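# Carry tube rack through self-closing door to desk

## Task

Take the tube rack from the counter, get it through the self-closing door, and set it on the desk standing upright with each tube seated all the way down in a hole. At the end the door must be closed, neither robot may have fallen or be left leaning, and the robots must have released the rack and backed away. The rack or any tube touching the floor is a failure. Either one robot or both may be used.

## Robot and tools

Robots: r1 and r2 are identical Hello Robot Stretch 3 units. Each has a base with two drive wheels and a passive omni wheel at the rear, a lift that moves along a mast, and a telescoping arm that reaches out to the robot's RIGHT side. The base cannot strafe, so moving the gripper forward means driving. The base measures 0.33 m long by 0.34 m wide. Turns in place pivot about the point between the drive wheels, 0.05 m behind the front edge. With the arm retracted and the wrist folded, the wrist protrudes at most 0.06 m past the right side and a spin sweeps a 0.28 m radius; an unfolded, level gripper reaches beyond that circle. A loose object may occasionally get a brief shove from outside.

Frames: the base frame sits on the floor midway between the drive wheels, x forward, y left, z up. hand_pose is reported in it, located where the closed fingertips meet; with all wrist joints at zero its x axis is up, y points back along the arm toward the mast, z toward the robot's rear. Fingertips are round 0.04 m pads and move slightly toward the wrist when wide open. The odometry frame is the base frame at scene start. Each robot reports in its own frames, so only images, lidar_m, wrist_depth_mm and head_depth_mm reveal where the robots are relative to one another.

execute_actions(actions, cameras): actions is a list holding one action or none (empty just returns state and images). The action is an object keyed "r1" and/or "r2". Each robot entry may contain:
- base: exactly one of {"translate_m": d}, a straight drive offset in metres from the base's last reported position, forward positive, -1 to 1; or {"rotate_rad": d}, an in-place turn offset in radians, counter-clockwise (left) positive, -3.2 to 3.2.
- joints: absolute targets by name: lift_m 0 to 1.1 (arm height on mast); arm_m 0 to 0.52 (extension); wrist_yaw_rad -1.345 to 4.42 (0 along the arm, positive toward the robot's front, 3.0 folded over the base); wrist_pitch_rad -1.57 to 0.451 (0 level, negative tips fingers down); wrist_roll_rad -2.911 to 2.911 (0 = fingers side by side, level); gripper_m -0.089 to 0.179 (larger is wider; the real fingertip gap is below this number by about 0.007 near closed and 0.025 wide open, and is zero under 0.007); head_pan_rad -3.953 to 1.73 (0 forward, positive left, -1.57 looks along the arm); head_tilt_rad -1.53 to 0.419 (0 level, negative down). Done tolerances: ±0.004 for lift, arm, gripper; ±0.02 for yaw, roll, head; ±0.05 for pitch.
- contact_limits: {"arm_m": n}, motor effort percent 1 to 100 at which the arm motion halts (contact_stop); smaller is gentler, too small halts immediately; it also caps holding force until the next action.
All motions in the action begin together and may finish at different times; none lasts over 15 s. Anything left out may keep pushing toward an earlier target without it showing in the statuses. An unknown key or out-of-range value rejects the whole call. If a result reports a stop, later motion, wait and finished_scene calls in the same reply are skipped. cameras picks images: r1_head_camera, r1_nav_camera, r1_wrist_camera, r2_head_camera, r2_nav_camera, r2_wrist_camera, or "all" (also the default); [] means none. Head and nav cameras turn with the head; the wrist camera rides on the gripper.

wait(seconds 0 to 10): commands nothing and returns state and images. zoom_image(camera, region [x0,y0,x1,y1] in pixels, top-left origin, at most 504x504): enlarges part of that camera's latest full image. Image sizes: head 896x504, nav 672x504 fisheye, wrist 644x364. finished_scene(scene): closes the given scene irreversibly; the goal must hold then.

Result lines: base_status and joint_status tell how each motion ended: done (for the base, the wheels turned the commanded amount, slip included), off_target (rested short and may still push), contact_stop, time_out, torque_fault (after the last three the old target is dropped). on_its_own covers uncommanded parts; its "held at" is the held target, not the actual position. joint_positions; motor_effort in percent, positive toward higher joint values, peak in brackets, with fixed per-motor bias and noise; a rest effort outside its rest range hints at load or contact; positive wheel effort drives forward. lidar_m: 12 distances in metres, 30-degree sectors, first straight ahead then counter-clockwise (4th left, 7th behind, 10th right), plane 0.17 m above the floor, range 0.15 to 12, "-" nothing; misses glass and thin legs, sees the other robot, own body may block sectors 5, 6, 9, 10. wrist_depth_mm (45 to 1000) and head_depth_mm (280 to 4000, sideways image): 7x7 grids of median depth from top left. base_odometry counts wheel turns; heading -3.142 to 3.142, left positive; turned_by_wheels and turned_by_imu give turn since last result; base_tilt in degrees, forward and right positive, biased up to ~4 degrees. contact_limits shows current, default and maximum.

Cautions: a stopped arm or lift goes slack until recommanded, and a loaded slack lift can sink. Base, wrist and head have no contact stop and keep pushing; a wrist servo strained for seconds switches off for 10 s. Base runs fast (0.30 m/s, 1.9 rad/s) only with lift_m under 0.30, arm_m under 0.03 and wrist_yaw_rad over 2.54; otherwise 0.10 m/s and 0.63 rad/s. Fold or unfold the wrist only with lift_m 0.32 to 0.95, wrist_pitch_rad -0.4 and roll near 0; once folded, lift can go to 0.25. With yaw below -0.4 keep pitch at -0.5 or lower. To grasp, command gripper_m below the object width; to release, open at least 0.02 above the contact value; re-squeeze with a new value. Robots pressing on each other fails the run; never drive a base already touching the other robot. Travel differs up to 2.5 cm per metre between robots, which strains a shared load. Pushing on rigid things with the gripper above about 0.45 m, driving while holding something fixed, or snagging furniture (especially reversing) can tip a robot; reverse in small steps, release, and lower lift_m to about 0.2 if leaning persists. Avoid drops, slams and hard pushes.

Each tool is called after "Call:" in YAML: its name, and indented under it one key for each argument.

## Session

Call:
execute_actions:
  actions: []

Scene clock: 0.00 s.
r1.base_odometry: x=+0.000 y=+0.000 heading=+0.000 (m, m, rad; r1's odometry frame)
r1.turned_by_wheels: +0.000 (rad since the last result)
r1.turned_by_imu: +0.000 (rad since the last result)
r1.base_tilt: forward=-0.6 right=-1.1 (deg)
r1.lidar_m: 0.78 0.84 0.72 0.71 0.77 1.16 1.83 2.00 2.45 1.43 0.99 0.79
r1.head_depth_mm: 689 693 696 698 703 705 709 / 699 704 710 713 716 721 722 / 714 716 721 724 727 732 737 / 726 730 733 739 743 747 751 / 739 744 749 752 757 761 765 / 756 759 762 766 769 773 778 / 771 772 778 781 788 790 795
r1.base_status: not commanded
r1.joint_positions: lift_m=+0.409 arm_m=+0.003 wrist_yaw_rad=+2.933 wrist_pitch_rad=-0.340 wrist_roll_rad=+0.002 gripper_m=+0.037 head_pan_rad=+0.020 head_tilt_rad=-0.006
r1.joint_status: not commanded
r1.motor_effort: left_wheel=+0 right_wheel=+1 lift_m=+28 arm_m=+0 wrist_yaw_rad=+0 wrist_pitch_rad=+5 wrist_roll_rad=+0 gripper_m=+0 head_pan_rad=+0 head_tilt_rad=+1 (%)
r1.hand_pose: x=+0.0272 y=+0.0808 z=+0.4400 quat_wxyz=(+0.192, +0.706, +0.046, +0.680) (m; r1's base frame)
r1.wrist_depth_mm: - 636 668 690 725 742 743 / - 700 709 747 769 811 771 / 707 734 763 792 815 870 787 / 751 830 827 833 892 942 791 / 833 - 892 865 910 859 790 / 740 - - 717 726 733 734 / 608 610 591 596 598 606 597
r2.base_odometry: x=+0.000 y=+0.000 heading=+0.000 (m, m, rad; r2's odometry frame)
r2.turned_by_wheels: +0.000 (rad since the last result)
r2.turned_by_imu: +0.000 (rad since the last result)
r2.base_tilt: forward=+1.1 right=+2.3 (deg)
r2.lidar_m: 0.78 0.72 0.73 0.92 1.56 2.32 2.05 1.89 1.36 0.89 0.81 0.82
r2.head_depth_mm: 1122 1144 1166 1184 1205 970 847 / 1011 1025 1029 1044 1064 1078 1076 / 913 924 935 944 958 971 983 / 830 842 851 865 871 883 886 / 765 771 781 785 798 807 814 / 707 715 720 730 736 743 752 / 658 664 671 678 684 688 695
r2.base_status: not commanded
r2.joint_positions: lift_m=+0.453 arm_m=+0.003 wrist_yaw_rad=+2.830 wrist_pitch_rad=-0.533 wrist_roll_rad=+0.006 gripper_m=+0.037 head_pan_rad=+0.008 head_tilt_rad=-0.012
r2.joint_status: not commanded
r2.motor_effort: left_wheel=-1 right_wheel=+0 lift_m=+33 arm_m=+0 wrist_yaw_rad=+1 wrist_pitch_rad=+4 wrist_roll_rad=+0 gripper_m=+0 head_pan_rad=+0 head_tilt_rad=+3 (%)
r2.hand_pose: x=+0.0428 y=+0.0506 z=+0.4411 quat_wxyz=(+0.291, +0.705, +0.077, +0.643) (m; r2's base frame)
r2.wrist_depth_mm: - - - 884 717 616 535 / - - - 958 789 661 574 / - - - - 865 725 611 / 1000 - 962 946 896 781 671 / 811 - 782 788 795 770 690 / 689 662 698 665 668 655 639 / 595 588 - 602 561 574 571
pictures: r1_head_camera (sideways: a quarter turn clockwise sets it upright), r1_nav_camera (sideways: a quarter turn counterclockwise sets it upright), r1_wrist_camera, r2_head_camera (sideways: a quarter turn clockwise sets it upright), r2_nav_camera (sideways: a quarter turn counterclockwise sets it upright), r2_wrist_camera
Images, in order (width x height): r1_head_camera 896x504, r1_nav_camera 672x504, r1_wrist_camera 644x364, r2_head_camera 896x504, r2_nav_camera 672x504, r2_wrist_camera 644x364.

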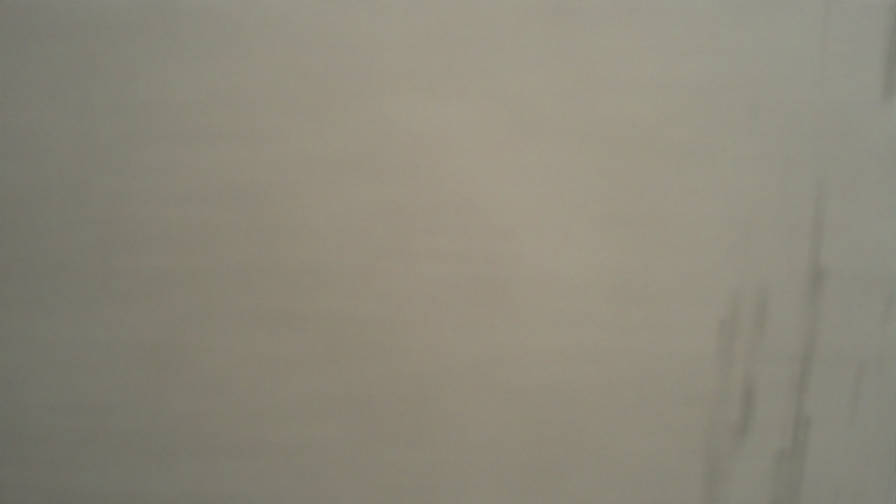

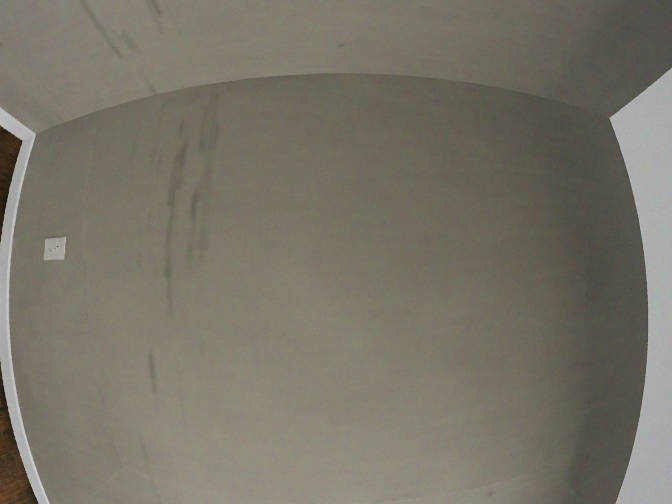

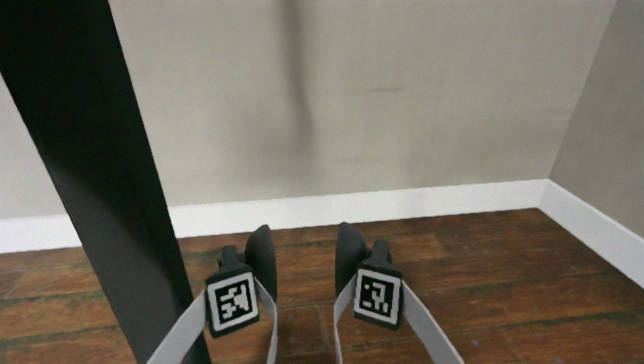

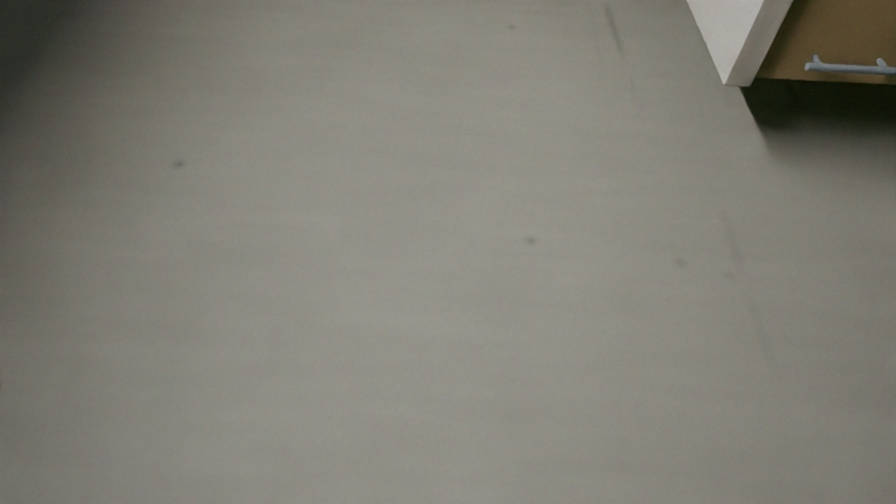

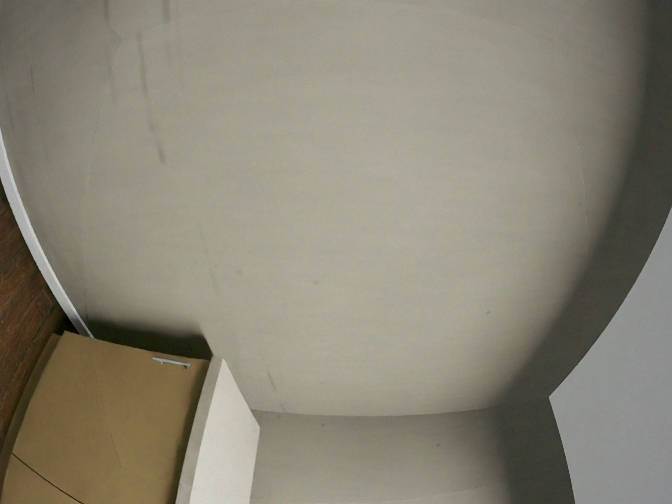

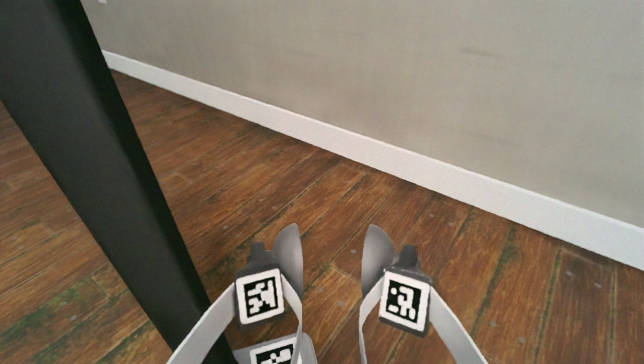

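Call:
execute_actions:
  actions:
    - {"r1": {"joints": {"head_pan_rad": -3.1, "head_tilt_rad": -0.3}}, "r2": {"joints": {"head_pan_rad": 1.2, "head_tilt_rad": -0.3}}}
  cameras: ["r1_head_camera", "r1_nav_camera", "r2_head_camera", "r2_nav_camera"]

Scene clock: 6.00 s.
r1.base_odometry: x=+0.000 y=+0.000 heading=+0.000 (m, m, rad; r1's odometry frame)
r1.turned_by_wheels: +0.000 (rad since the last result)
r1.turned_by_imu: +0.001 (rad since the last result)
r1.base_tilt: forward=-0.6 right=-1.1 (deg)
r1.lidar_m: 0.78 0.84 0.72 0.71 0.77 1.16 1.84 2.00 2.45 1.43 0.99 0.79
r1.head_depth_mm: 1514 1595 1692 1783 1892 1869 1474 / 1540 1625 1720 1827 1953 1864 1475 / 1578 1673 1766 1876 1994 1865 1466 / 1604 1692 1802 1905 2039 1866 1478 / 1636 1726 1843 1963 2085 1875 1467 / 1666 1775 1865 1996 2155 1865 1463 / 1702 1804 1906 2046 2187 1856 1461
r1.base_status: not commanded
r1.joint_positions: lift_m=+0.409 arm_m=+0.003 wrist_yaw_rad=+2.933 wrist_pitch_rad=-0.340 wrist_roll_rad=+0.002 gripper_m=+0.037 head_pan_rad=-3.093 head_tilt_rad=-0.296
r1.joint_status: all done
r1.motor_effort: left_wheel=+0(0) right_wheel=+0(1) lift_m=+28(28) arm_m=-1(0) wrist_yaw_rad=+0(0) wrist_pitch_rad=+4(5) wrist_roll_rad=+0(0) gripper_m=+0(0) head_pan_rad=-5(52) head_tilt_rad=-2(22) (%)
r1.hand_pose: x=+0.0272 y=+0.0808 z=+0.4400 quat_wxyz=(+0.192, +0.706, +0.046, +0.680) (m; r1's base frame)
r1.wrist_depth_mm: - 646 664 686 692 744 746 / - 687 720 749 769 786 797 / 725 744 788 795 841 892 787 / 765 806 824 885 924 914 802 / 794 - 860 891 890 892 803 / 727 - - 712 749 706 703 / 613 618 596 620 596 598 609
r2.base_odometry: x=+0.000 y=+0.000 heading=+0.000 (m, m, rad; r2's odometry frame)
r2.turned_by_wheels: +0.000 (rad since the last result)
r2.turned_by_imu: +0.001 (rad since the last result)
r2.base_tilt: forward=+1.0 right=+2.3 (deg)
r2.lidar_m: 0.78 0.72 0.73 0.92 1.56 2.32 2.05 1.89 1.37 0.89 0.81 0.82
r2.head_depth_mm: 582 610 636 667 701 739 781 / 617 643 677 711 752 795 841 / 651 683 723 756 807 850 912 / 692 728 768 818 864 924 987 / 738 778 825 881 934 1009 1082 / 789 839 890 948 1027 1107 1202 / 851 907 970 1037 1132 1221 1314
r2.base_status: not commanded
r2.joint_positions: lift_m=+0.453 arm_m=+0.003 wrist_yaw_rad=+2.830 wrist_pitch_rad=-0.533 wrist_roll_rad=+0.006 gripper_m=+0.037 head_pan_rad=+1.193 head_tilt_rad=-0.296
r2.joint_status: all done
r2.motor_effort: left_wheel=-1(0) right_wheel=+0(0) lift_m=+34(33) arm_m=+0(0) wrist_yaw_rad=-1(1) wrist_pitch_rad=+4(4) wrist_roll_rad=+0(1) gripper_m=+0(0) head_pan_rad=+4(57) head_tilt_rad=-3(30) (%)
r2.hand_pose: x=+0.0428 y=+0.0506 z=+0.4411 quat_wxyz=(+0.291, +0.705, +0.077, +0.643) (m; r2's base frame)
r2.wrist_depth_mm: - - - 878 726 624 539 / - - - 965 779 660 569 / - - - - 860 722 616 / - - 960 962 901 776 663 / 813 - 808 787 796 773 696 / 695 666 705 668 663 664 653 / 593 592 - 592 573 580 567
pictures: r1_head_camera (sideways: a quarter turn clockwise sets it upright), r1_nav_camera (sideways: a quarter turn counterclockwise sets it upright), r2_head_camera (sideways: a quarter turn clockwise sets it upright), r2_nav_camera (sideways: a quarter turn counterclockwise sets it upright)
Images, in order (width x height): r1_head_camera 896x504, r1_nav_camera 672x504, r2_head_camera 896x504, r2_nav_camera 672x504.

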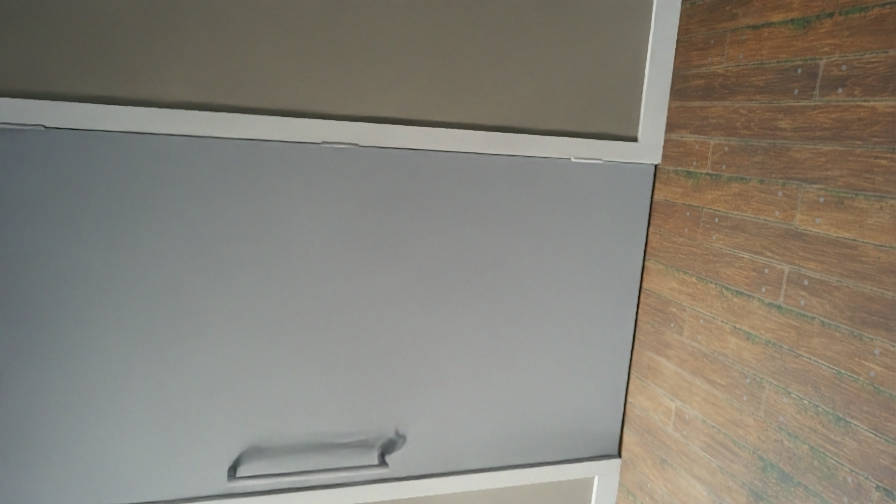

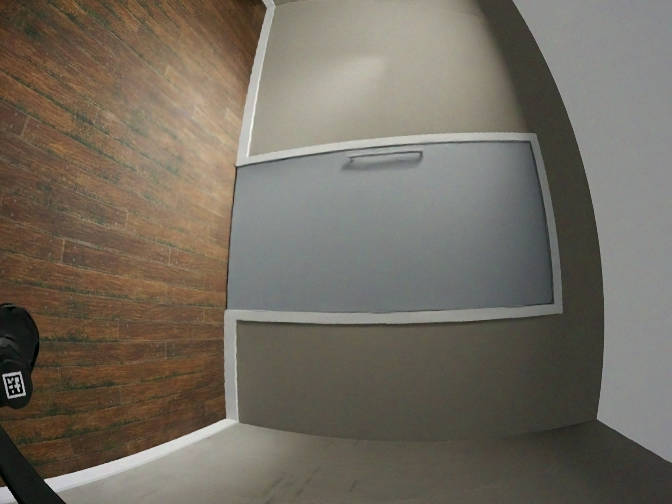

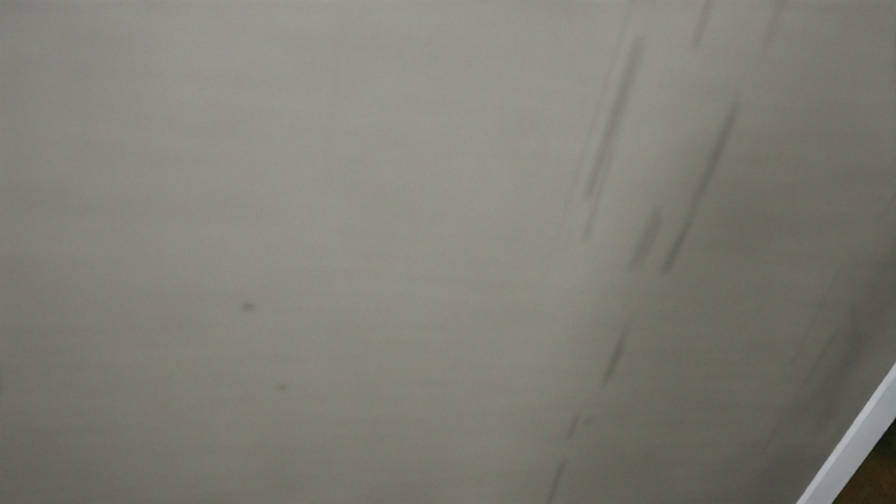

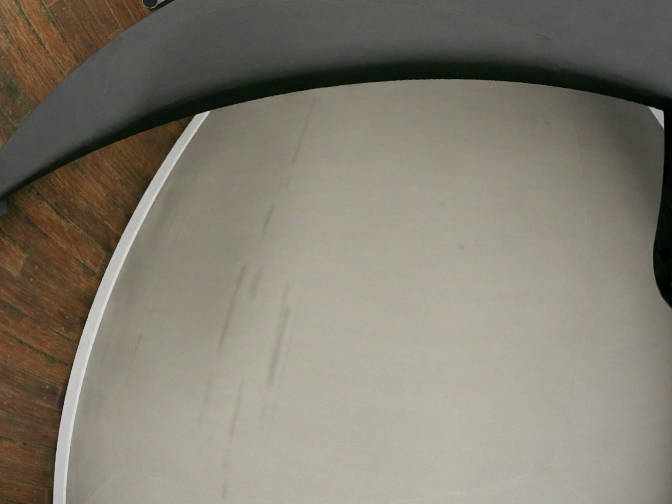

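Call:
execute_actions:
  actions:
    - {"r1": {"joints": {"head_pan_rad": -1.9, "head_tilt_rad": -0.3}}, "r2": {"joints": {"head_pan_rad": -0.3, "head_tilt_rad": -0.6}}}
  cameras: ["r1_head_camera", "r1_nav_camera", "r2_head_camera", "r2_nav_camera"]

Scene clock: 15.23 s.
r1.base_odometry: x=+0.000 y=+0.000 heading=+0.000 (m, m, rad; r1's odometry frame)
r1.turned_by_wheels: +0.000 (rad since the last result)
r1.turned_by_imu: +0.001 (rad since the last result)
r1.base_tilt: forward=-0.5 right=-1.1 (deg)
r1.lidar_m: 0.78 0.84 0.72 0.71 0.77 1.16 1.83 2.00 2.45 1.43 0.98 0.79
r1.head_depth_mm: 2793 2930 3144 3304 2566 1868 1476 / 2749 2908 3012 2626 2574 1889 1482 / 2680 2831 2938 2576 2544 1873 1482 / 2633 2773 2883 2506 2567 1870 1476 / 2604 2743 2845 2418 2414 1704 1477 / 2554 2651 2304 2364 1547 1648 1469 / 2530 2619 2739 2319 2441 1856 1462
r1.base_status: not commanded
r1.joint_positions: lift_m=+0.409 arm_m=+0.003 wrist_yaw_rad=+2.933 wrist_pitch_rad=-0.340 wrist_roll_rad=+0.002 gripper_m=+0.037 head_pan_rad=-1.907 head_tilt_rad=-0.296
r1.joint_status: all done
r1.motor_effort: left_wheel=+0(0) right_wheel=+1(1) lift_m=+29(28) arm_m=-1(0) wrist_yaw_rad=+1(0) wrist_pitch_rad=+5(4) wrist_roll_rad=+0(0) gripper_m=+0(0) head_pan_rad=+4(53) head_tilt_rad=-2(2) (%)
r1.hand_pose: x=+0.0272 y=+0.0808 z=+0.4400 quat_wxyz=(+0.192, +0.706, +0.046, +0.680) (m; r1's base frame)
r1.wrist_depth_mm: - 654 663 679 702 730 760 / - 692 719 744 764 809 801 / 704 740 768 794 841 881 818 / 772 807 848 892 906 905 812 / 846 - 853 889 898 883 783 / 732 - - 704 709 706 716 / 620 613 595 611 608 613 603
r2.base_odometry: x=+0.000 y=+0.000 heading=+0.000 (m, m, rad; r2's odometry frame)
r2.turned_by_wheels: +0.000 (rad since the last result)
r2.turned_by_imu: +0.001 (rad since the last result)
r2.base_tilt: forward=+1.0 right=+2.2 (deg)
r2.lidar_m: 0.78 0.72 0.73 0.92 1.56 2.32 2.05 1.90 1.37 0.89 0.82 0.82
r2.head_depth_mm: 1200 1309 1010 861 958 1085 1194 / 1280 1388 1005 935 1049 1190 1187 / 1127 1286 985 1014 1153 1337 1184 / 973 1100 1172 1135 1313 1389 1183 / 862 957 1071 1214 1402 1390 1180 / 774 844 927 1040 1185 1307 1164 / 697 759 824 915 1013 1144 1162
r2.base_status: not commanded
r2.joint_positions: lift_m=+0.453 arm_m=+0.003 wrist_yaw_rad=+2.830 wrist_pitch_rad=-0.533 wrist_roll_rad=+0.006 gripper_m=+0.037 head_pan_rad=-0.293 head_tilt_rad=-0.592
r2.joint_status: all done
r2.motor_effort: left_wheel=+0(0) right_wheel=+0(0) lift_m=+33(33) arm_m=+0(0) wrist_yaw_rad=-1(1) wrist_pitch_rad=+4(4) wrist_roll_rad=+1(0) gripper_m=+0(1) head_pan_rad=-5(55) head_tilt_rad=-5(32) (%)
r2.hand_pose: x=+0.0428 y=+0.0506 z=+0.4411 quat_wxyz=(+0.291, +0.705, +0.077, +0.643) (m; r2's base frame)
r2.wrist_depth_mm: - - - 867 725 615 539 / - - - 982 782 661 574 / - - - - 873 727 623 / - - 967 955 894 764 663 / 800 - 794 787 793 778 694 / 711 670 698 665 652 657 644 / 599 595 - 605 562 578 569
pictures: r1_head_camera (sideways: a quarter turn clockwise sets it upright), r1_nav_camera (sideways: a quarter turn counterclockwise sets it upright), r2_head_camera (sideways: a quarter turn clockwise sets it upright), r2_nav_camera (sideways: a quarter turn counterclockwise sets it upright)
Images, in order (width x height): r1_head_camera 896x504, r1_nav_camera 672x504, r2_head_camera 896x504, r2_nav_camera 672x504.

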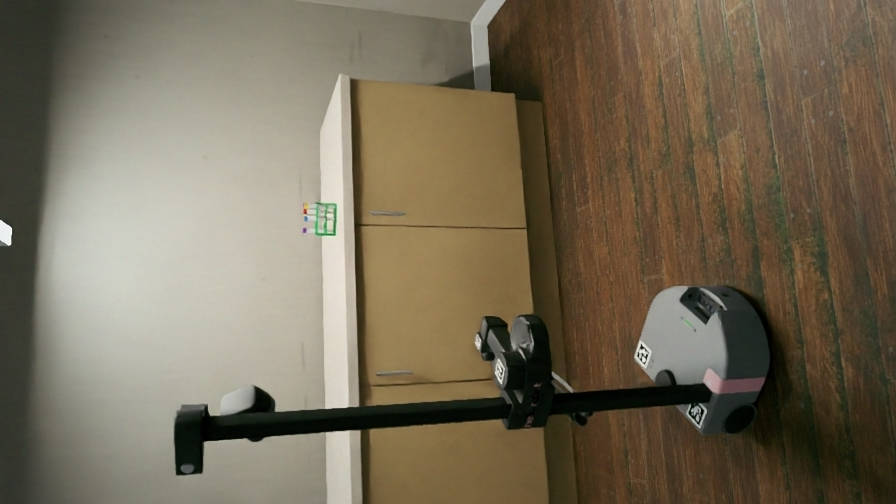

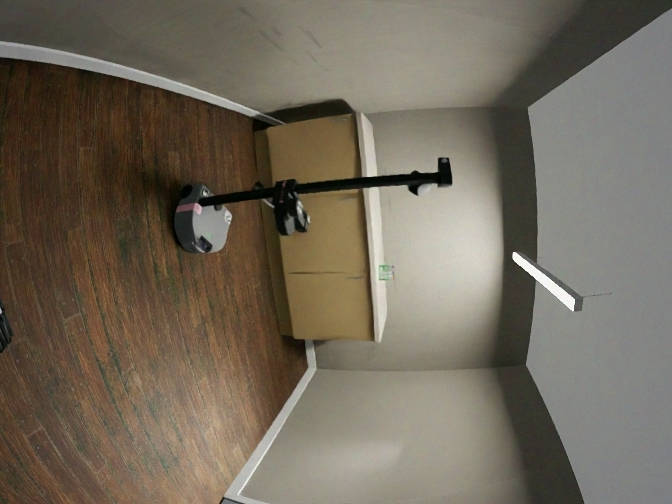

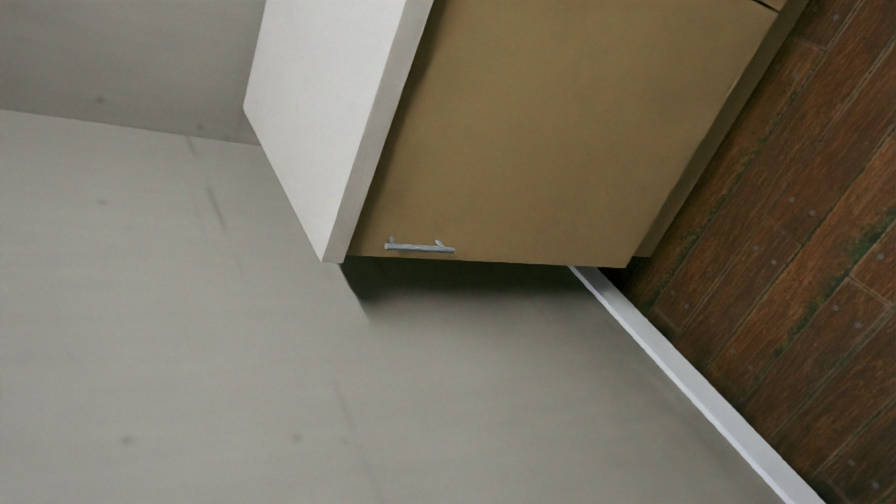

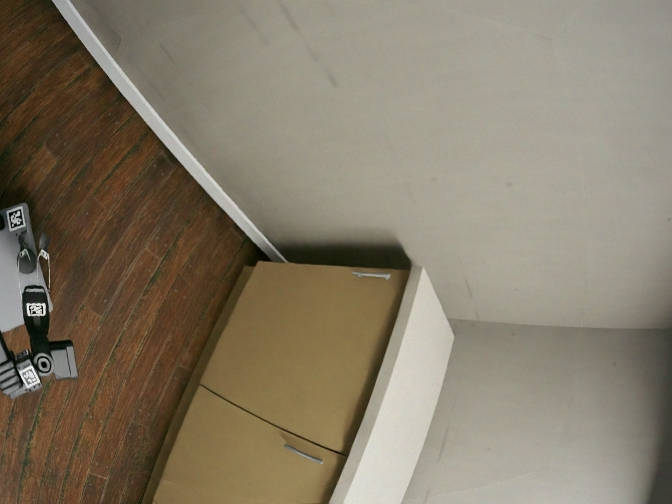

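Call:
zoom_image:
  camera: "r1_head_camera"
  region: [260, 170, 380, 270]

Region (260, 170, 380, 270) of r1_head_camera's 896x504 image, scaled by 4.200, with more detail than that image has.

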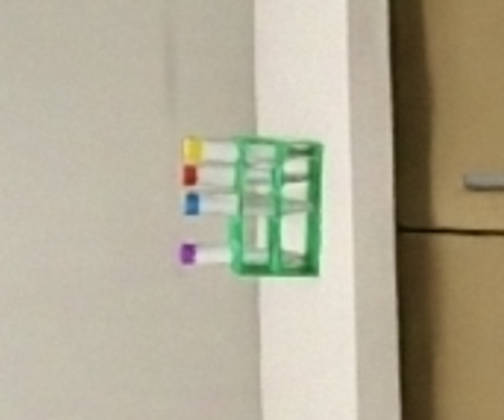

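Call:
execute_actions:
  actions:
    - {"r2": {"joints": {"head_pan_rad": -1.57, "head_tilt_rad": -0.5}}}
  cameras: ["r2_head_camera", "r2_nav_camera"]

Scene clock: 49.63 s.
r1.base_odometry: x=+0.000 y=+0.000 heading=+0.000 (m, m, rad; r1's odometry frame)
r1.turned_by_wheels: +0.000 (rad since the last result)
r1.turned_by_imu: +0.001 (rad since the last result)
r1.base_tilt: forward=-0.6 right=-1.2 (deg)
r1.lidar_m: 0.78 0.85 0.71 0.71 0.77 1.16 1.84 2.00 2.44 1.43 0.99 0.79
r1.head_depth_mm: 2790 2957 3149 3278 2550 1874 1484 / 2775 2916 3015 2645 2558 1873 1470 / 2712 2851 2966 2589 2562 1864 1469 / 2627 2794 2902 2510 2560 1867 1476 / 2610 2758 2840 2418 2416 1701 1471 / 2568 2634 2318 2359 1546 1654 1468 / 2520 2639 2723 2335 2428 1854 1457
r1.base_status: not commanded
r1.joint_positions: lift_m=+0.409 arm_m=+0.003 wrist_yaw_rad=+2.933 wrist_pitch_rad=-0.340 wrist_roll_rad=+0.002 gripper_m=+0.037 head_pan_rad=-1.907 head_tilt_rad=-0.296
r1.joint_status: not commanded
r1.motor_effort: left_wheel=+0(0) right_wheel=+0(0) lift_m=+28(28) arm_m=-1(1) wrist_yaw_rad=+0(0) wrist_pitch_rad=+5(5) wrist_roll_rad=+0(0) gripper_m=+1(0) head_pan_rad=+4(4) head_tilt_rad=-2(1) (%)
r1.hand_pose: x=+0.0272 y=+0.0808 z=+0.4400 quat_wxyz=(+0.192, +0.706, +0.046, +0.680) (m; r1's base frame)
r1.wrist_depth_mm: - 637 645 678 716 743 751 / - 683 707 747 774 764 808 / 695 783 769 795 829 874 795 / 783 824 840 868 919 958 803 / 814 - 897 868 899 886 809 / 728 - - 733 732 721 723 / 612 615 589 608 602 604 600
r2.base_odometry: x=+0.000 y=+0.000 heading=+0.000 (m, m, rad; r2's odometry frame)
r2.turned_by_wheels: +0.000 (rad since the last result)
r2.turned_by_imu: +0.001 (rad since the last result)
r2.base_tilt: forward=+1.1 right=+2.3 (deg)
r2.lidar_m: 0.78 0.72 0.73 0.92 1.56 2.32 2.05 1.89 1.37 0.89 0.82 0.82
r2.head_depth_mm: 1842 1961 2088 2260 1955 1527 1253 / 1727 1942 1364 1454 1794 1518 1242 / 1594 1791 1265 1278 1499 1492 1238 / 1480 1619 1165 1139 1300 1448 1236 / 1379 1508 1177 1037 1171 1365 1230 / 1301 1402 1194 938 1055 1198 1228 / 1220 1327 1175 875 967 1078 1195
r2.base_status: not commanded
r2.joint_positions: lift_m=+0.453 arm_m=+0.003 wrist_yaw_rad=+2.830 wrist_pitch_rad=-0.533 wrist_roll_rad=+0.006 gripper_m=+0.037 head_pan_rad=-1.563 head_tilt_rad=-0.508
r2.joint_status: all done
r2.motor_effort: left_wheel=+0(0) right_wheel=+0(0) lift_m=+33(33) arm_m=+0(0) wrist_yaw_rad=+1(1) wrist_pitch_rad=+4(4) wrist_roll_rad=+1(0) gripper_m=+0(1) head_pan_rad=-4(58) head_tilt_rad=+5(19) (%)
r2.hand_pose: x=+0.0428 y=+0.0506 z=+0.4411 quat_wxyz=(+0.291, +0.705, +0.077, +0.643) (m; r2's base frame)
r2.wrist_depth_mm: - - - 879 718 621 542 / - - - 984 773 664 578 / - - - - 869 730 606 / 985 998 970 962 892 774 661 / 809 - 791 789 783 769 701 / 694 670 697 669 664 659 657 / 592 591 - 600 566 572 571
pictures: r2_head_camera (sideways: a quarter turn clockwise sets it upright), r2_nav_camera (sideways: a quarter turn counterclockwise sets it upright)
Images, in order (width x height): r2_head_camera 896x504, r2_nav_camera 672x504.

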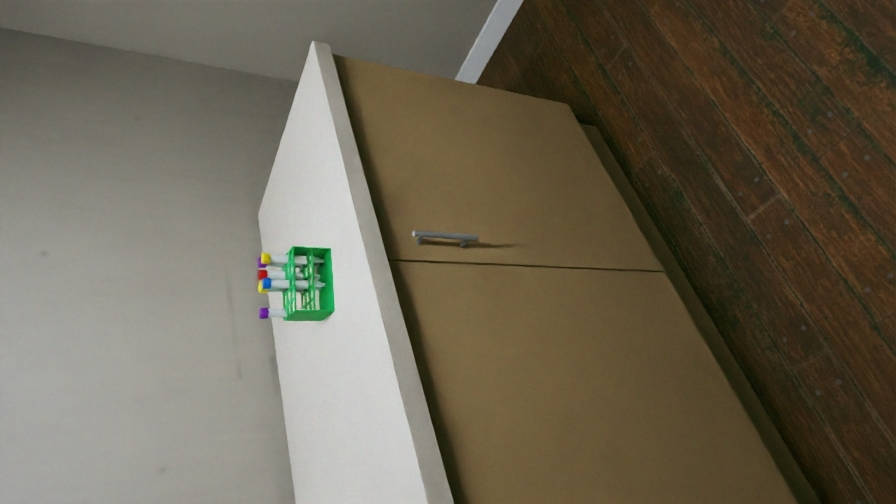

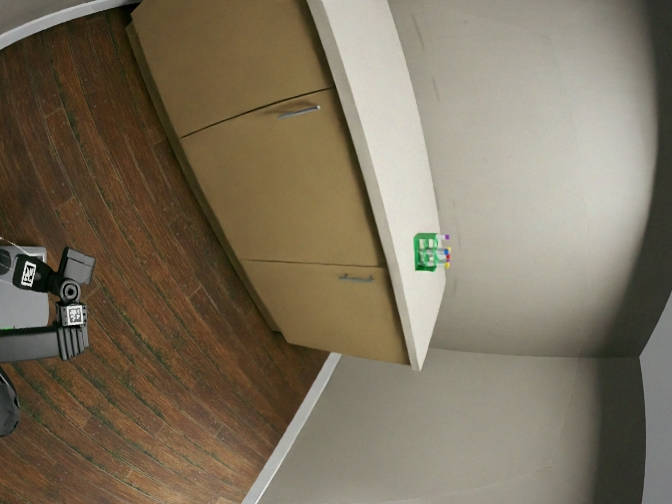

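Call:
execute_actions:
  actions:
    - {"r1": {"base": {"rotate_rad": -2.68}, "joints": {"lift_m": 0.28, "wrist_pitch_rad": -0.4, "head_pan_rad": 0.0, "head_tilt_rad": -0.3}}, "r2": {"base": {"rotate_rad": 1.19}, "joints": {"lift_m": 0.28, "wrist_pitch_rad": -0.4, "head_pan_rad": 0.0, "head_tilt_rad": -0.3}}}
  cameras: ["r1_head_camera", "r2_nav_camera"]

Scene clock: 173.17 s.
r1.base_odometry: x=+0.000 y=+0.000 heading=-2.680 (m, m, rad; r1's odometry frame)
r1.turned_by_wheels: -2.680 (rad since the last result)
r1.turned_by_imu: -2.652 (rad since the last result)
r1.base_tilt: forward=-0.7 right=-1.0 (deg)
r1.lidar_m: 1.96 2.47 1.49 1.04 0.79 0.78 0.82 0.72 0.70 0.75 1.08 1.83
r1.head_depth_mm: 1585 1659 1744 1835 1933 1859 1471 / 1668 1770 1849 1955 2075 1869 1470 / 1786 1887 1965 2093 2206 1878 1473 / 1886 2022 2132 2264 2350 1862 1463 / 2036 2160 2320 2448 2500 1867 1475 / 2186 2329 2492 2673 2540 1859 1468 / 2381 2555 2754 2954 2527 1861 1464
r1.base_status: done
r1.joint_positions: lift_m=+0.280 arm_m=+0.003 wrist_yaw_rad=+2.933 wrist_pitch_rad=-0.413 wrist_roll_rad=+0.002 gripper_m=+0.037 head_pan_rad=-0.007 head_tilt_rad=-0.297
r1.joint_status: all done
r1.motor_effort: left_wheel=+3(15) right_wheel=-3(7) lift_m=+19(26) arm_m=-1(1) wrist_yaw_rad=+0(0) wrist_pitch_rad=+4(3) wrist_roll_rad=+0(0) gripper_m=+0(0) head_pan_rad=+3(52) head_tilt_rad=-2(3) (%)
r1.hand_pose: x=+0.0254 y=+0.0724 z=+0.2943 quat_wxyz=(+0.217, +0.704, +0.072, +0.673) (m; r1's base frame)
r1.wrist_depth_mm: - 950 - - - - - / - - - - - - - / 683 - - - - - - / 709 - 759 768 754 765 754 / 607 - 618 601 606 609 606 / 517 503 - 523 500 504 507 / 446 - - 428 429 434 437
r2.base_odometry: x=+0.000 y=+0.000 heading=+1.190 (m, m, rad; r2's odometry frame)
r2.turned_by_wheels: +1.190 (rad since the last result)
r2.turned_by_imu: +1.180 (rad since the last result)
r2.base_tilt: forward=+1.1 right=+2.3 (deg)
r2.lidar_m: 0.75 1.05 1.50 2.39 1.94 1.90 1.16 0.84 0.81 0.85 0.74 0.72
r2.head_depth_mm: 581 606 636 671 703 748 789 / 612 643 676 711 754 799 849 / 646 678 716 759 806 859 921 / 683 721 765 815 866 931 1001 / 731 769 820 877 937 1010 1092 / 779 828 885 947 1027 1100 1210 / 831 892 958 1038 1124 1225 1309
r2.base_status: done
r2.joint_positions: lift_m=+0.280 arm_m=+0.003 wrist_yaw_rad=+2.830 wrist_pitch_rad=-0.419 wrist_roll_rad=+0.006 gripper_m=+0.037 head_pan_rad=-0.007 head_tilt_rad=-0.309
r2.joint_status: all done
r2.motor_effort: left_wheel=-4(10) right_wheel=+4(11) lift_m=+23(27) arm_m=+0(0) wrist_yaw_rad=+1(1) wrist_pitch_rad=+6(5) wrist_roll_rad=+0(0) gripper_m=+1(0) head_pan_rad=+4(58) head_tilt_rad=+6(29) (%)
r2.hand_pose: x=+0.0476 y=+0.0658 z=+0.2929 quat_wxyz=(+0.253, +0.708, +0.037, +0.658) (m; r2's base frame)
r2.wrist_depth_mm: - - - - - - - / - - - - - - - / - - - - - - - / - 834 812 817 802 788 788 / 652 - 645 641 642 625 621 / 528 - 537 523 523 521 513 / 460 - - 443 424 440 435
pictures: r1_head_camera (sideways: a quarter turn clockwise sets it upright), r2_nav_camera (sideways: a quarter turn counterclockwise sets it upright)
Images, in order (width x height): r1_head_camera 896x504, r2_nav_camera 672x504.

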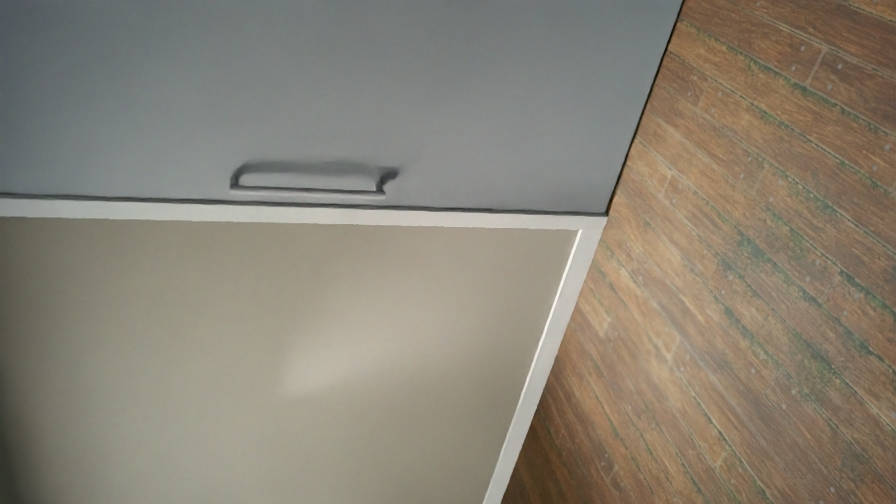

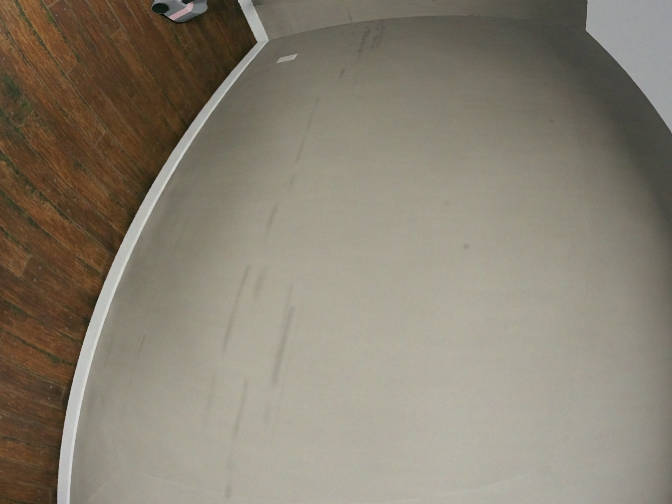

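Call:
execute_actions:
  actions:
    - {"r1": {"base": {"translate_m": 0.9}}, "r2": {"base": {"translate_m": -0.85}}}
  cameras: ["r1_head_camera", "r1_nav_camera"]

Scene clock: 188.87 s.
r1.base_odometry: x=-0.806 y=-0.401 heading=-2.680 (m, m, rad; r1's odometry frame)
r1.turned_by_wheels: +0.000 (rad since the last result)
r1.turned_by_imu: +0.006 (rad since the last result)
r1.base_tilt: forward=-0.7 right=-1.1 (deg)
r1.lidar_m: 1.16 1.69 1.43 2.02 1.56 1.53 1.61 1.23 1.21 1.28 1.12 1.10
r1.head_depth_mm: 933 981 1030 1082 1139 1200 1277 / 992 1038 1094 1154 1219 1296 1359 / 1047 1104 1163 1235 1310 1399 1432 / 1124 1186 1261 1339 1425 1531 1471 / 1202 1278 1365 1451 1568 1659 1466 / 1302 1387 1487 1596 1719 1793 1460 / 1412 1515 1625 1762 1924 1856 1463
r1.base_status: done
r1.joint_positions: lift_m=+0.280 arm_m=+0.003 wrist_yaw_rad=+2.933 wrist_pitch_rad=-0.413 wrist_roll_rad=+0.002 gripper_m=+0.037 head_pan_rad=-0.007 head_tilt_rad=-0.297
r1.joint_status: not commanded
r1.motor_effort: left_wheel=+3(15) right_wheel=-2(5) lift_m=+19(19) arm_m=-1(1) wrist_yaw_rad=+0(0) wrist_pitch_rad=+4(4) wrist_roll_rad=+0(0) gripper_m=+1(0) head_pan_rad=+4(3) head_tilt_rad=-1(2) (%)
r1.hand_pose: x=+0.0254 y=+0.0724 z=+0.2942 quat_wxyz=(+0.217, +0.704, +0.072, +0.673) (m; r1's base frame)
r1.wrist_depth_mm: - - - - - - - / - - - - - - - / - - - - - - 961 / 770 - 763 745 734 750 758 / 612 - 624 616 610 594 611 / 511 501 - 516 499 496 516 / 448 - - 420 432 435 433
r2.base_odometry: x=-0.316 y=-0.789 heading=+1.190 (m, m, rad; r2's odometry frame)
r2.turned_by_wheels: +0.000 (rad since the last result)
r2.turned_by_imu: -0.004 (rad since the last result)
r2.base_tilt: forward=+1.0 right=+2.3 (deg)
r2.lidar_m: 1.51 2.09 1.43 1.63 1.21 1.17 0.56 0.41 0.39 0.41 0.55 1.44
r2.head_depth_mm: 1198 1246 1313 1390 1459 1530 1452 / 1256 1319 1384 1461 1539 1629 1436 / 1328 1406 1475 1566 1641 1705 1428 / 1418 1489 1585 1660 1771 1793 1421 / 1500 1576 1683 1799 1926 1794 1415 / 1591 1704 1810 1951 2065 1773 1399 / 1730 1822 1967 2134 2214 1770 1392
r2.base_status: done
r2.joint_positions: lift_m=+0.280 arm_m=+0.003 wrist_yaw_rad=+2.830 wrist_pitch_rad=-0.418 wrist_roll_rad=+0.006 gripper_m=+0.037 head_pan_rad=-0.007 head_tilt_rad=-0.309
r2.joint_status: not commanded
r2.motor_effort: left_wheel=-3(11) right_wheel=+4(9) lift_m=+23(23) arm_m=+0(0) wrist_yaw_rad=+0(1) wrist_pitch_rad=+6(6) wrist_roll_rad=+0(0) gripper_m=+0(1) head_pan_rad=+4(4) head_tilt_rad=+6(6) (%)
r2.hand_pose: x=+0.0477 y=+0.0659 z=+0.2931 quat_wxyz=(+0.253, +0.708, +0.037, +0.658) (m; r2's base frame)
r2.wrist_depth_mm: - - - - - - - / - - - - - - - / - - - - - - - / - 820 815 814 793 796 776 / 664 - 657 649 643 631 616 / 538 - 532 519 523 513 513 / 458 - - 449 429 439 436
pictures: r1_head_camera (sideways: a quarter turn clockwise sets it upright), r1_nav_camera (sideways: a quarter turn counterclockwise sets it upright)
Images, in order (width x height): r1_head_camera 896x504, r1_nav_camera 672x504.

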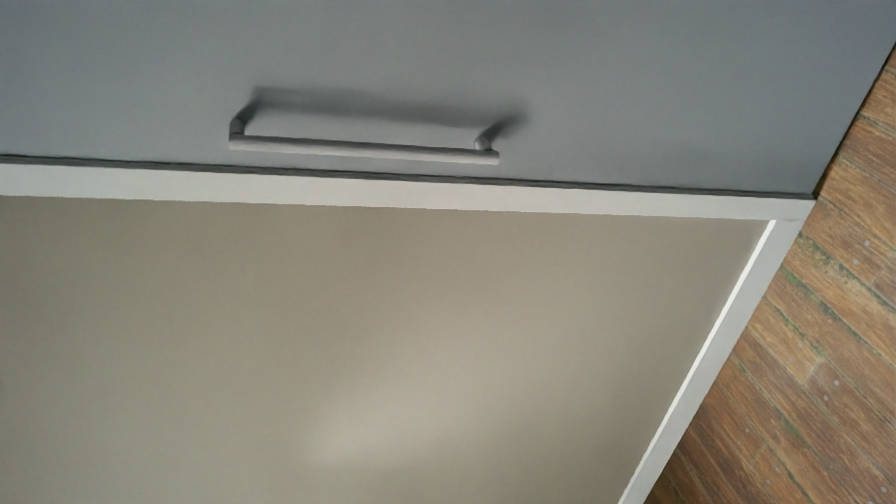

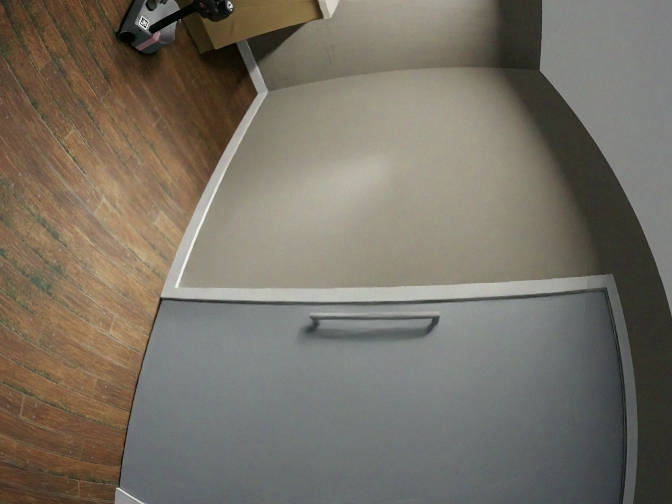

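Call:
execute_actions:
  actions:
    - {"r1": {"base": {"rotate_rad": 0.925}, "joints": {"lift_m": 0.6, "head_pan_rad": -1.57, "head_tilt_rad": -0.2}}, "r2": {"base": {"rotate_rad": -0.49}, "joints": {"lift_m": 0.6, "head_pan_rad": -1.57, "head_tilt_rad": -0.6}}}
  cameras: ["r1_head_camera", "r2_head_camera"]

Scene clock: 221.77 s.
r1.base_odometry: x=-0.806 y=-0.401 heading=-1.755 (m, m, rad; r1's odometry frame)
r1.turned_by_wheels: +0.925 (rad since the last result)
r1.turned_by_imu: +0.918 (rad since the last result)
r1.base_tilt: forward=-0.7 right=-1.1 (deg)
r1.lidar_m: 1.38 1.97 1.61 1.52 1.56 1.27 1.21 1.24 1.16 1.10 1.13 1.49
r1.head_depth_mm: 947 991 1034 1082 1136 1190 1247 / 950 988 1034 1080 1132 1196 1254 / 946 984 1030 1081 1132 1191 1259 / 942 983 1030 1080 1131 1186 1248 / 943 982 1029 1077 1127 1181 1247 / 942 983 1023 1073 1120 1177 1239 / 935 976 1021 1070 1117 1182 1242
r1.base_status: done
r1.joint_positions: lift_m=+0.600 arm_m=+0.003 wrist_yaw_rad=+2.933 wrist_pitch_rad=-0.414 wrist_roll_rad=+0.002 gripper_m=+0.037 head_pan_rad=-1.563 head_tilt_rad=-0.211
r1.joint_status: all done
r1.motor_effort: left_wheel=-4(12) right_wheel=+3(10) lift_m=+37(37) arm_m=-1(1) wrist_yaw_rad=+0(0) wrist_pitch_rad=+4(5) wrist_roll_rad=+0(0) gripper_m=+0(0) head_pan_rad=-4(52) head_tilt_rad=+4(13) (%)
r1.hand_pose: x=+0.0254 y=+0.0723 z=+0.6132 quat_wxyz=(+0.217, +0.704, +0.072, +0.673) (m; r1's base frame)
r1.wrist_depth_mm: - - - - - - - / - - - - - - - / - - - - - - - / - - - - - - - / - - - - - - - / 875 909 - 906 924 882 917 / 771 777 779 766 780 802 775
r2.base_odometry: x=-0.316 y=-0.789 heading=+0.700 (m, m, rad; r2's odometry frame)
r2.turned_by_wheels: -0.490 (rad since the last result)
r2.turned_by_imu: -0.484 (rad since the last result)
r2.base_tilt: forward=+1.0 right=+2.3 (deg)
r2.lidar_m: 1.45 1.52 2.18 1.50 1.58 1.20 1.17 0.55 0.41 0.39 0.41 0.58
r2.head_depth_mm: 810 897 958 694 530 576 718 / 814 903 961 688 527 582 725 / 819 909 971 654 523 586 731 / 824 911 971 604 519 589 739 / 827 919 959 624 516 594 745 / 835 928 947 663 512 601 753 / 838 930 936 657 508 605 760
r2.base_status: done
r2.joint_positions: lift_m=+0.600 arm_m=+0.003 wrist_yaw_rad=+2.830 wrist_pitch_rad=-0.418 wrist_roll_rad=+0.006 gripper_m=+0.037 head_pan_rad=-1.563 head_tilt_rad=-0.593
r2.joint_status: all done
r2.motor_effort: left_wheel=+3(9) right_wheel=-4(10) lift_m=+43(45) arm_m=+0(0) wrist_yaw_rad=+0(0) wrist_pitch_rad=+6(6) wrist_roll_rad=+0(0) gripper_m=+1(0) head_pan_rad=-5(59) head_tilt_rad=-4(33) (%)
r2.hand_pose: x=+0.0477 y=+0.0659 z=+0.6124 quat_wxyz=(+0.253, +0.708, +0.037, +0.658) (m; r2's base frame)
r2.wrist_depth_mm: - - - - - - - / - - - - - - - / - - - - - - - / - - - - - - - / - - - - - - - / 952 - 966 930 921 905 925 / 813 796 793 785 776 793 775
pictures: r1_head_camera (sideways: a quarter turn clockwise sets it upright), r2_head_camera (sideways: a quarter turn clockwise sets it upright)
Images, in order (width x height): r1_head_camera 896x504, r2_head_camera 896x504.

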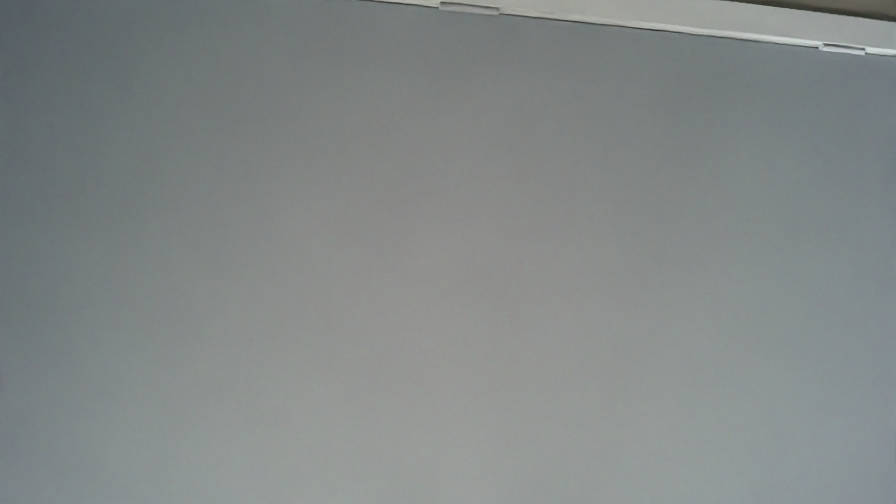

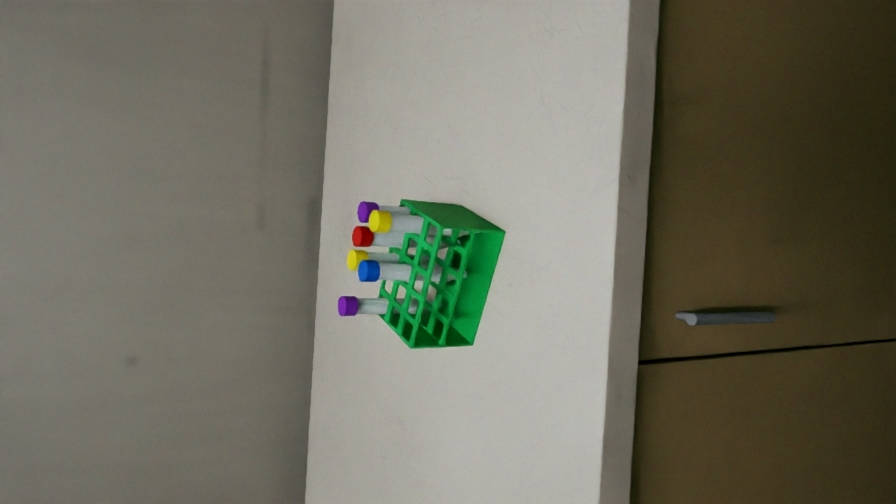

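Call:
execute_actions:
  actions:
    - {"r1": {"joints": {"wrist_yaw_rad": 0.0}}, "r2": {"base": {"translate_m": -0.3}, "joints": {"lift_m": 0.95}}}
  cameras: []

Scene clock: 273.03 s.
r1.base_odometry: x=-0.806 y=-0.401 heading=-1.755 (m, m, rad; r1's odometry frame)
r1.turned_by_wheels: +0.000 (rad since the last result)
r1.turned_by_imu: +0.001 (rad since the last result)
r1.base_tilt: forward=-0.6 right=-1.1 (deg)
r1.lidar_m: 1.43 1.96 1.61 1.53 1.56 1.28 1.21 1.24 1.16 1.10 1.13 1.48
r1.head_depth_mm: 951 988 1035 1083 1139 1191 1248 / 947 990 1031 1082 1134 1194 1260 / 942 984 1031 1077 1132 1191 1253 / 943 984 1030 1078 1131 1183 1251 / 940 982 1023 1071 1123 1187 1252 / 937 980 1024 1071 1119 1177 1245 / 937 977 1022 1066 1121 1173 1244
r1.base_status: not commanded
r1.joint_positions: lift_m=+0.600 arm_m=+0.003 wrist_yaw_rad=+0.003 wrist_pitch_rad=-0.414 wrist_roll_rad=+0.002 gripper_m=+0.037 head_pan_rad=-1.563 head_tilt_rad=-0.211
r1.joint_status: all done
r1.motor_effort: left_wheel=-4(4) right_wheel=+3(3) lift_m=+36(36) arm_m=-1(2) wrist_yaw_rad=-4(4) wrist_pitch_rad=+4(5) wrist_roll_rad=+0(0) gripper_m=+0(0) head_pan_rad=-5(4) head_tilt_rad=+5(4) (%)
r1.hand_pose: x=-0.0208 y=-0.3727 z=+0.6132 quat_wxyz=(+0.692, +0.146, -0.692, -0.145) (m; r1's base frame)
r1.wrist_depth_mm: 728 740 769 780 776 813 846 / 773 810 858 850 870 893 933 / 838 877 894 947 961 977 - / 930 986 997 - - - - / 962 - - - - - - / 911 908 - 895 902 878 893 / 786 763 738 773 776 777 768
r2.base_odometry: x=-0.546 y=-0.982 heading=+0.700 (m, m, rad; r2's odometry frame)
r2.turned_by_wheels: +0.000 (rad since the last result)
r2.turned_by_imu: -0.001 (rad since the last result)
r2.base_tilt: forward=+1.0 right=+2.3 (deg)
r2.lidar_m: 1.74 1.83 1.62 1.52 1.18 0.89 0.87 0.92 0.40 0.39 0.40 0.56
r2.head_depth_mm: 794 882 987 1109 902 - 1134 / 803 888 967 687 545 - 793 / 805 897 957 681 530 - - / 813 900 965 678 534 - - / 814 906 956 671 532 - 783 / 820 913 940 664 512 556 761 / 823 921 931 631 507 589 744
r2.base_status: done
r2.joint_positions: lift_m=+0.950 arm_m=+0.003 wrist_yaw_rad=+2.830 wrist_pitch_rad=-0.418 wrist_roll_rad=+0.006 gripper_m=+0.037 head_pan_rad=-1.563 head_tilt_rad=-0.593
r2.joint_status: all done
r2.motor_effort: left_wheel=+3(4) right_wheel=-4(10) lift_m=+43(44) arm_m=+0(0) wrist_yaw_rad=+1(1) wrist_pitch_rad=+6(6) wrist_roll_rad=+0(0) gripper_m=+1(1) head_pan_rad=-4(5) head_tilt_rad=-4(4) (%)
r2.hand_pose: x=+0.0477 y=+0.0659 z=+0.9624 quat_wxyz=(+0.253, +0.708, +0.037, +0.658) (m; r2's base frame)
r2.wrist_depth_mm: - - - - - - - / - - - - - - - / - - - - - - - / - - - - - - - / - - - - - - - / - - - - - - - / - - - - - - -
pictures: none
No camera images: the call's "cameras" was empty. Leave "cameras" out to get every camera's image.


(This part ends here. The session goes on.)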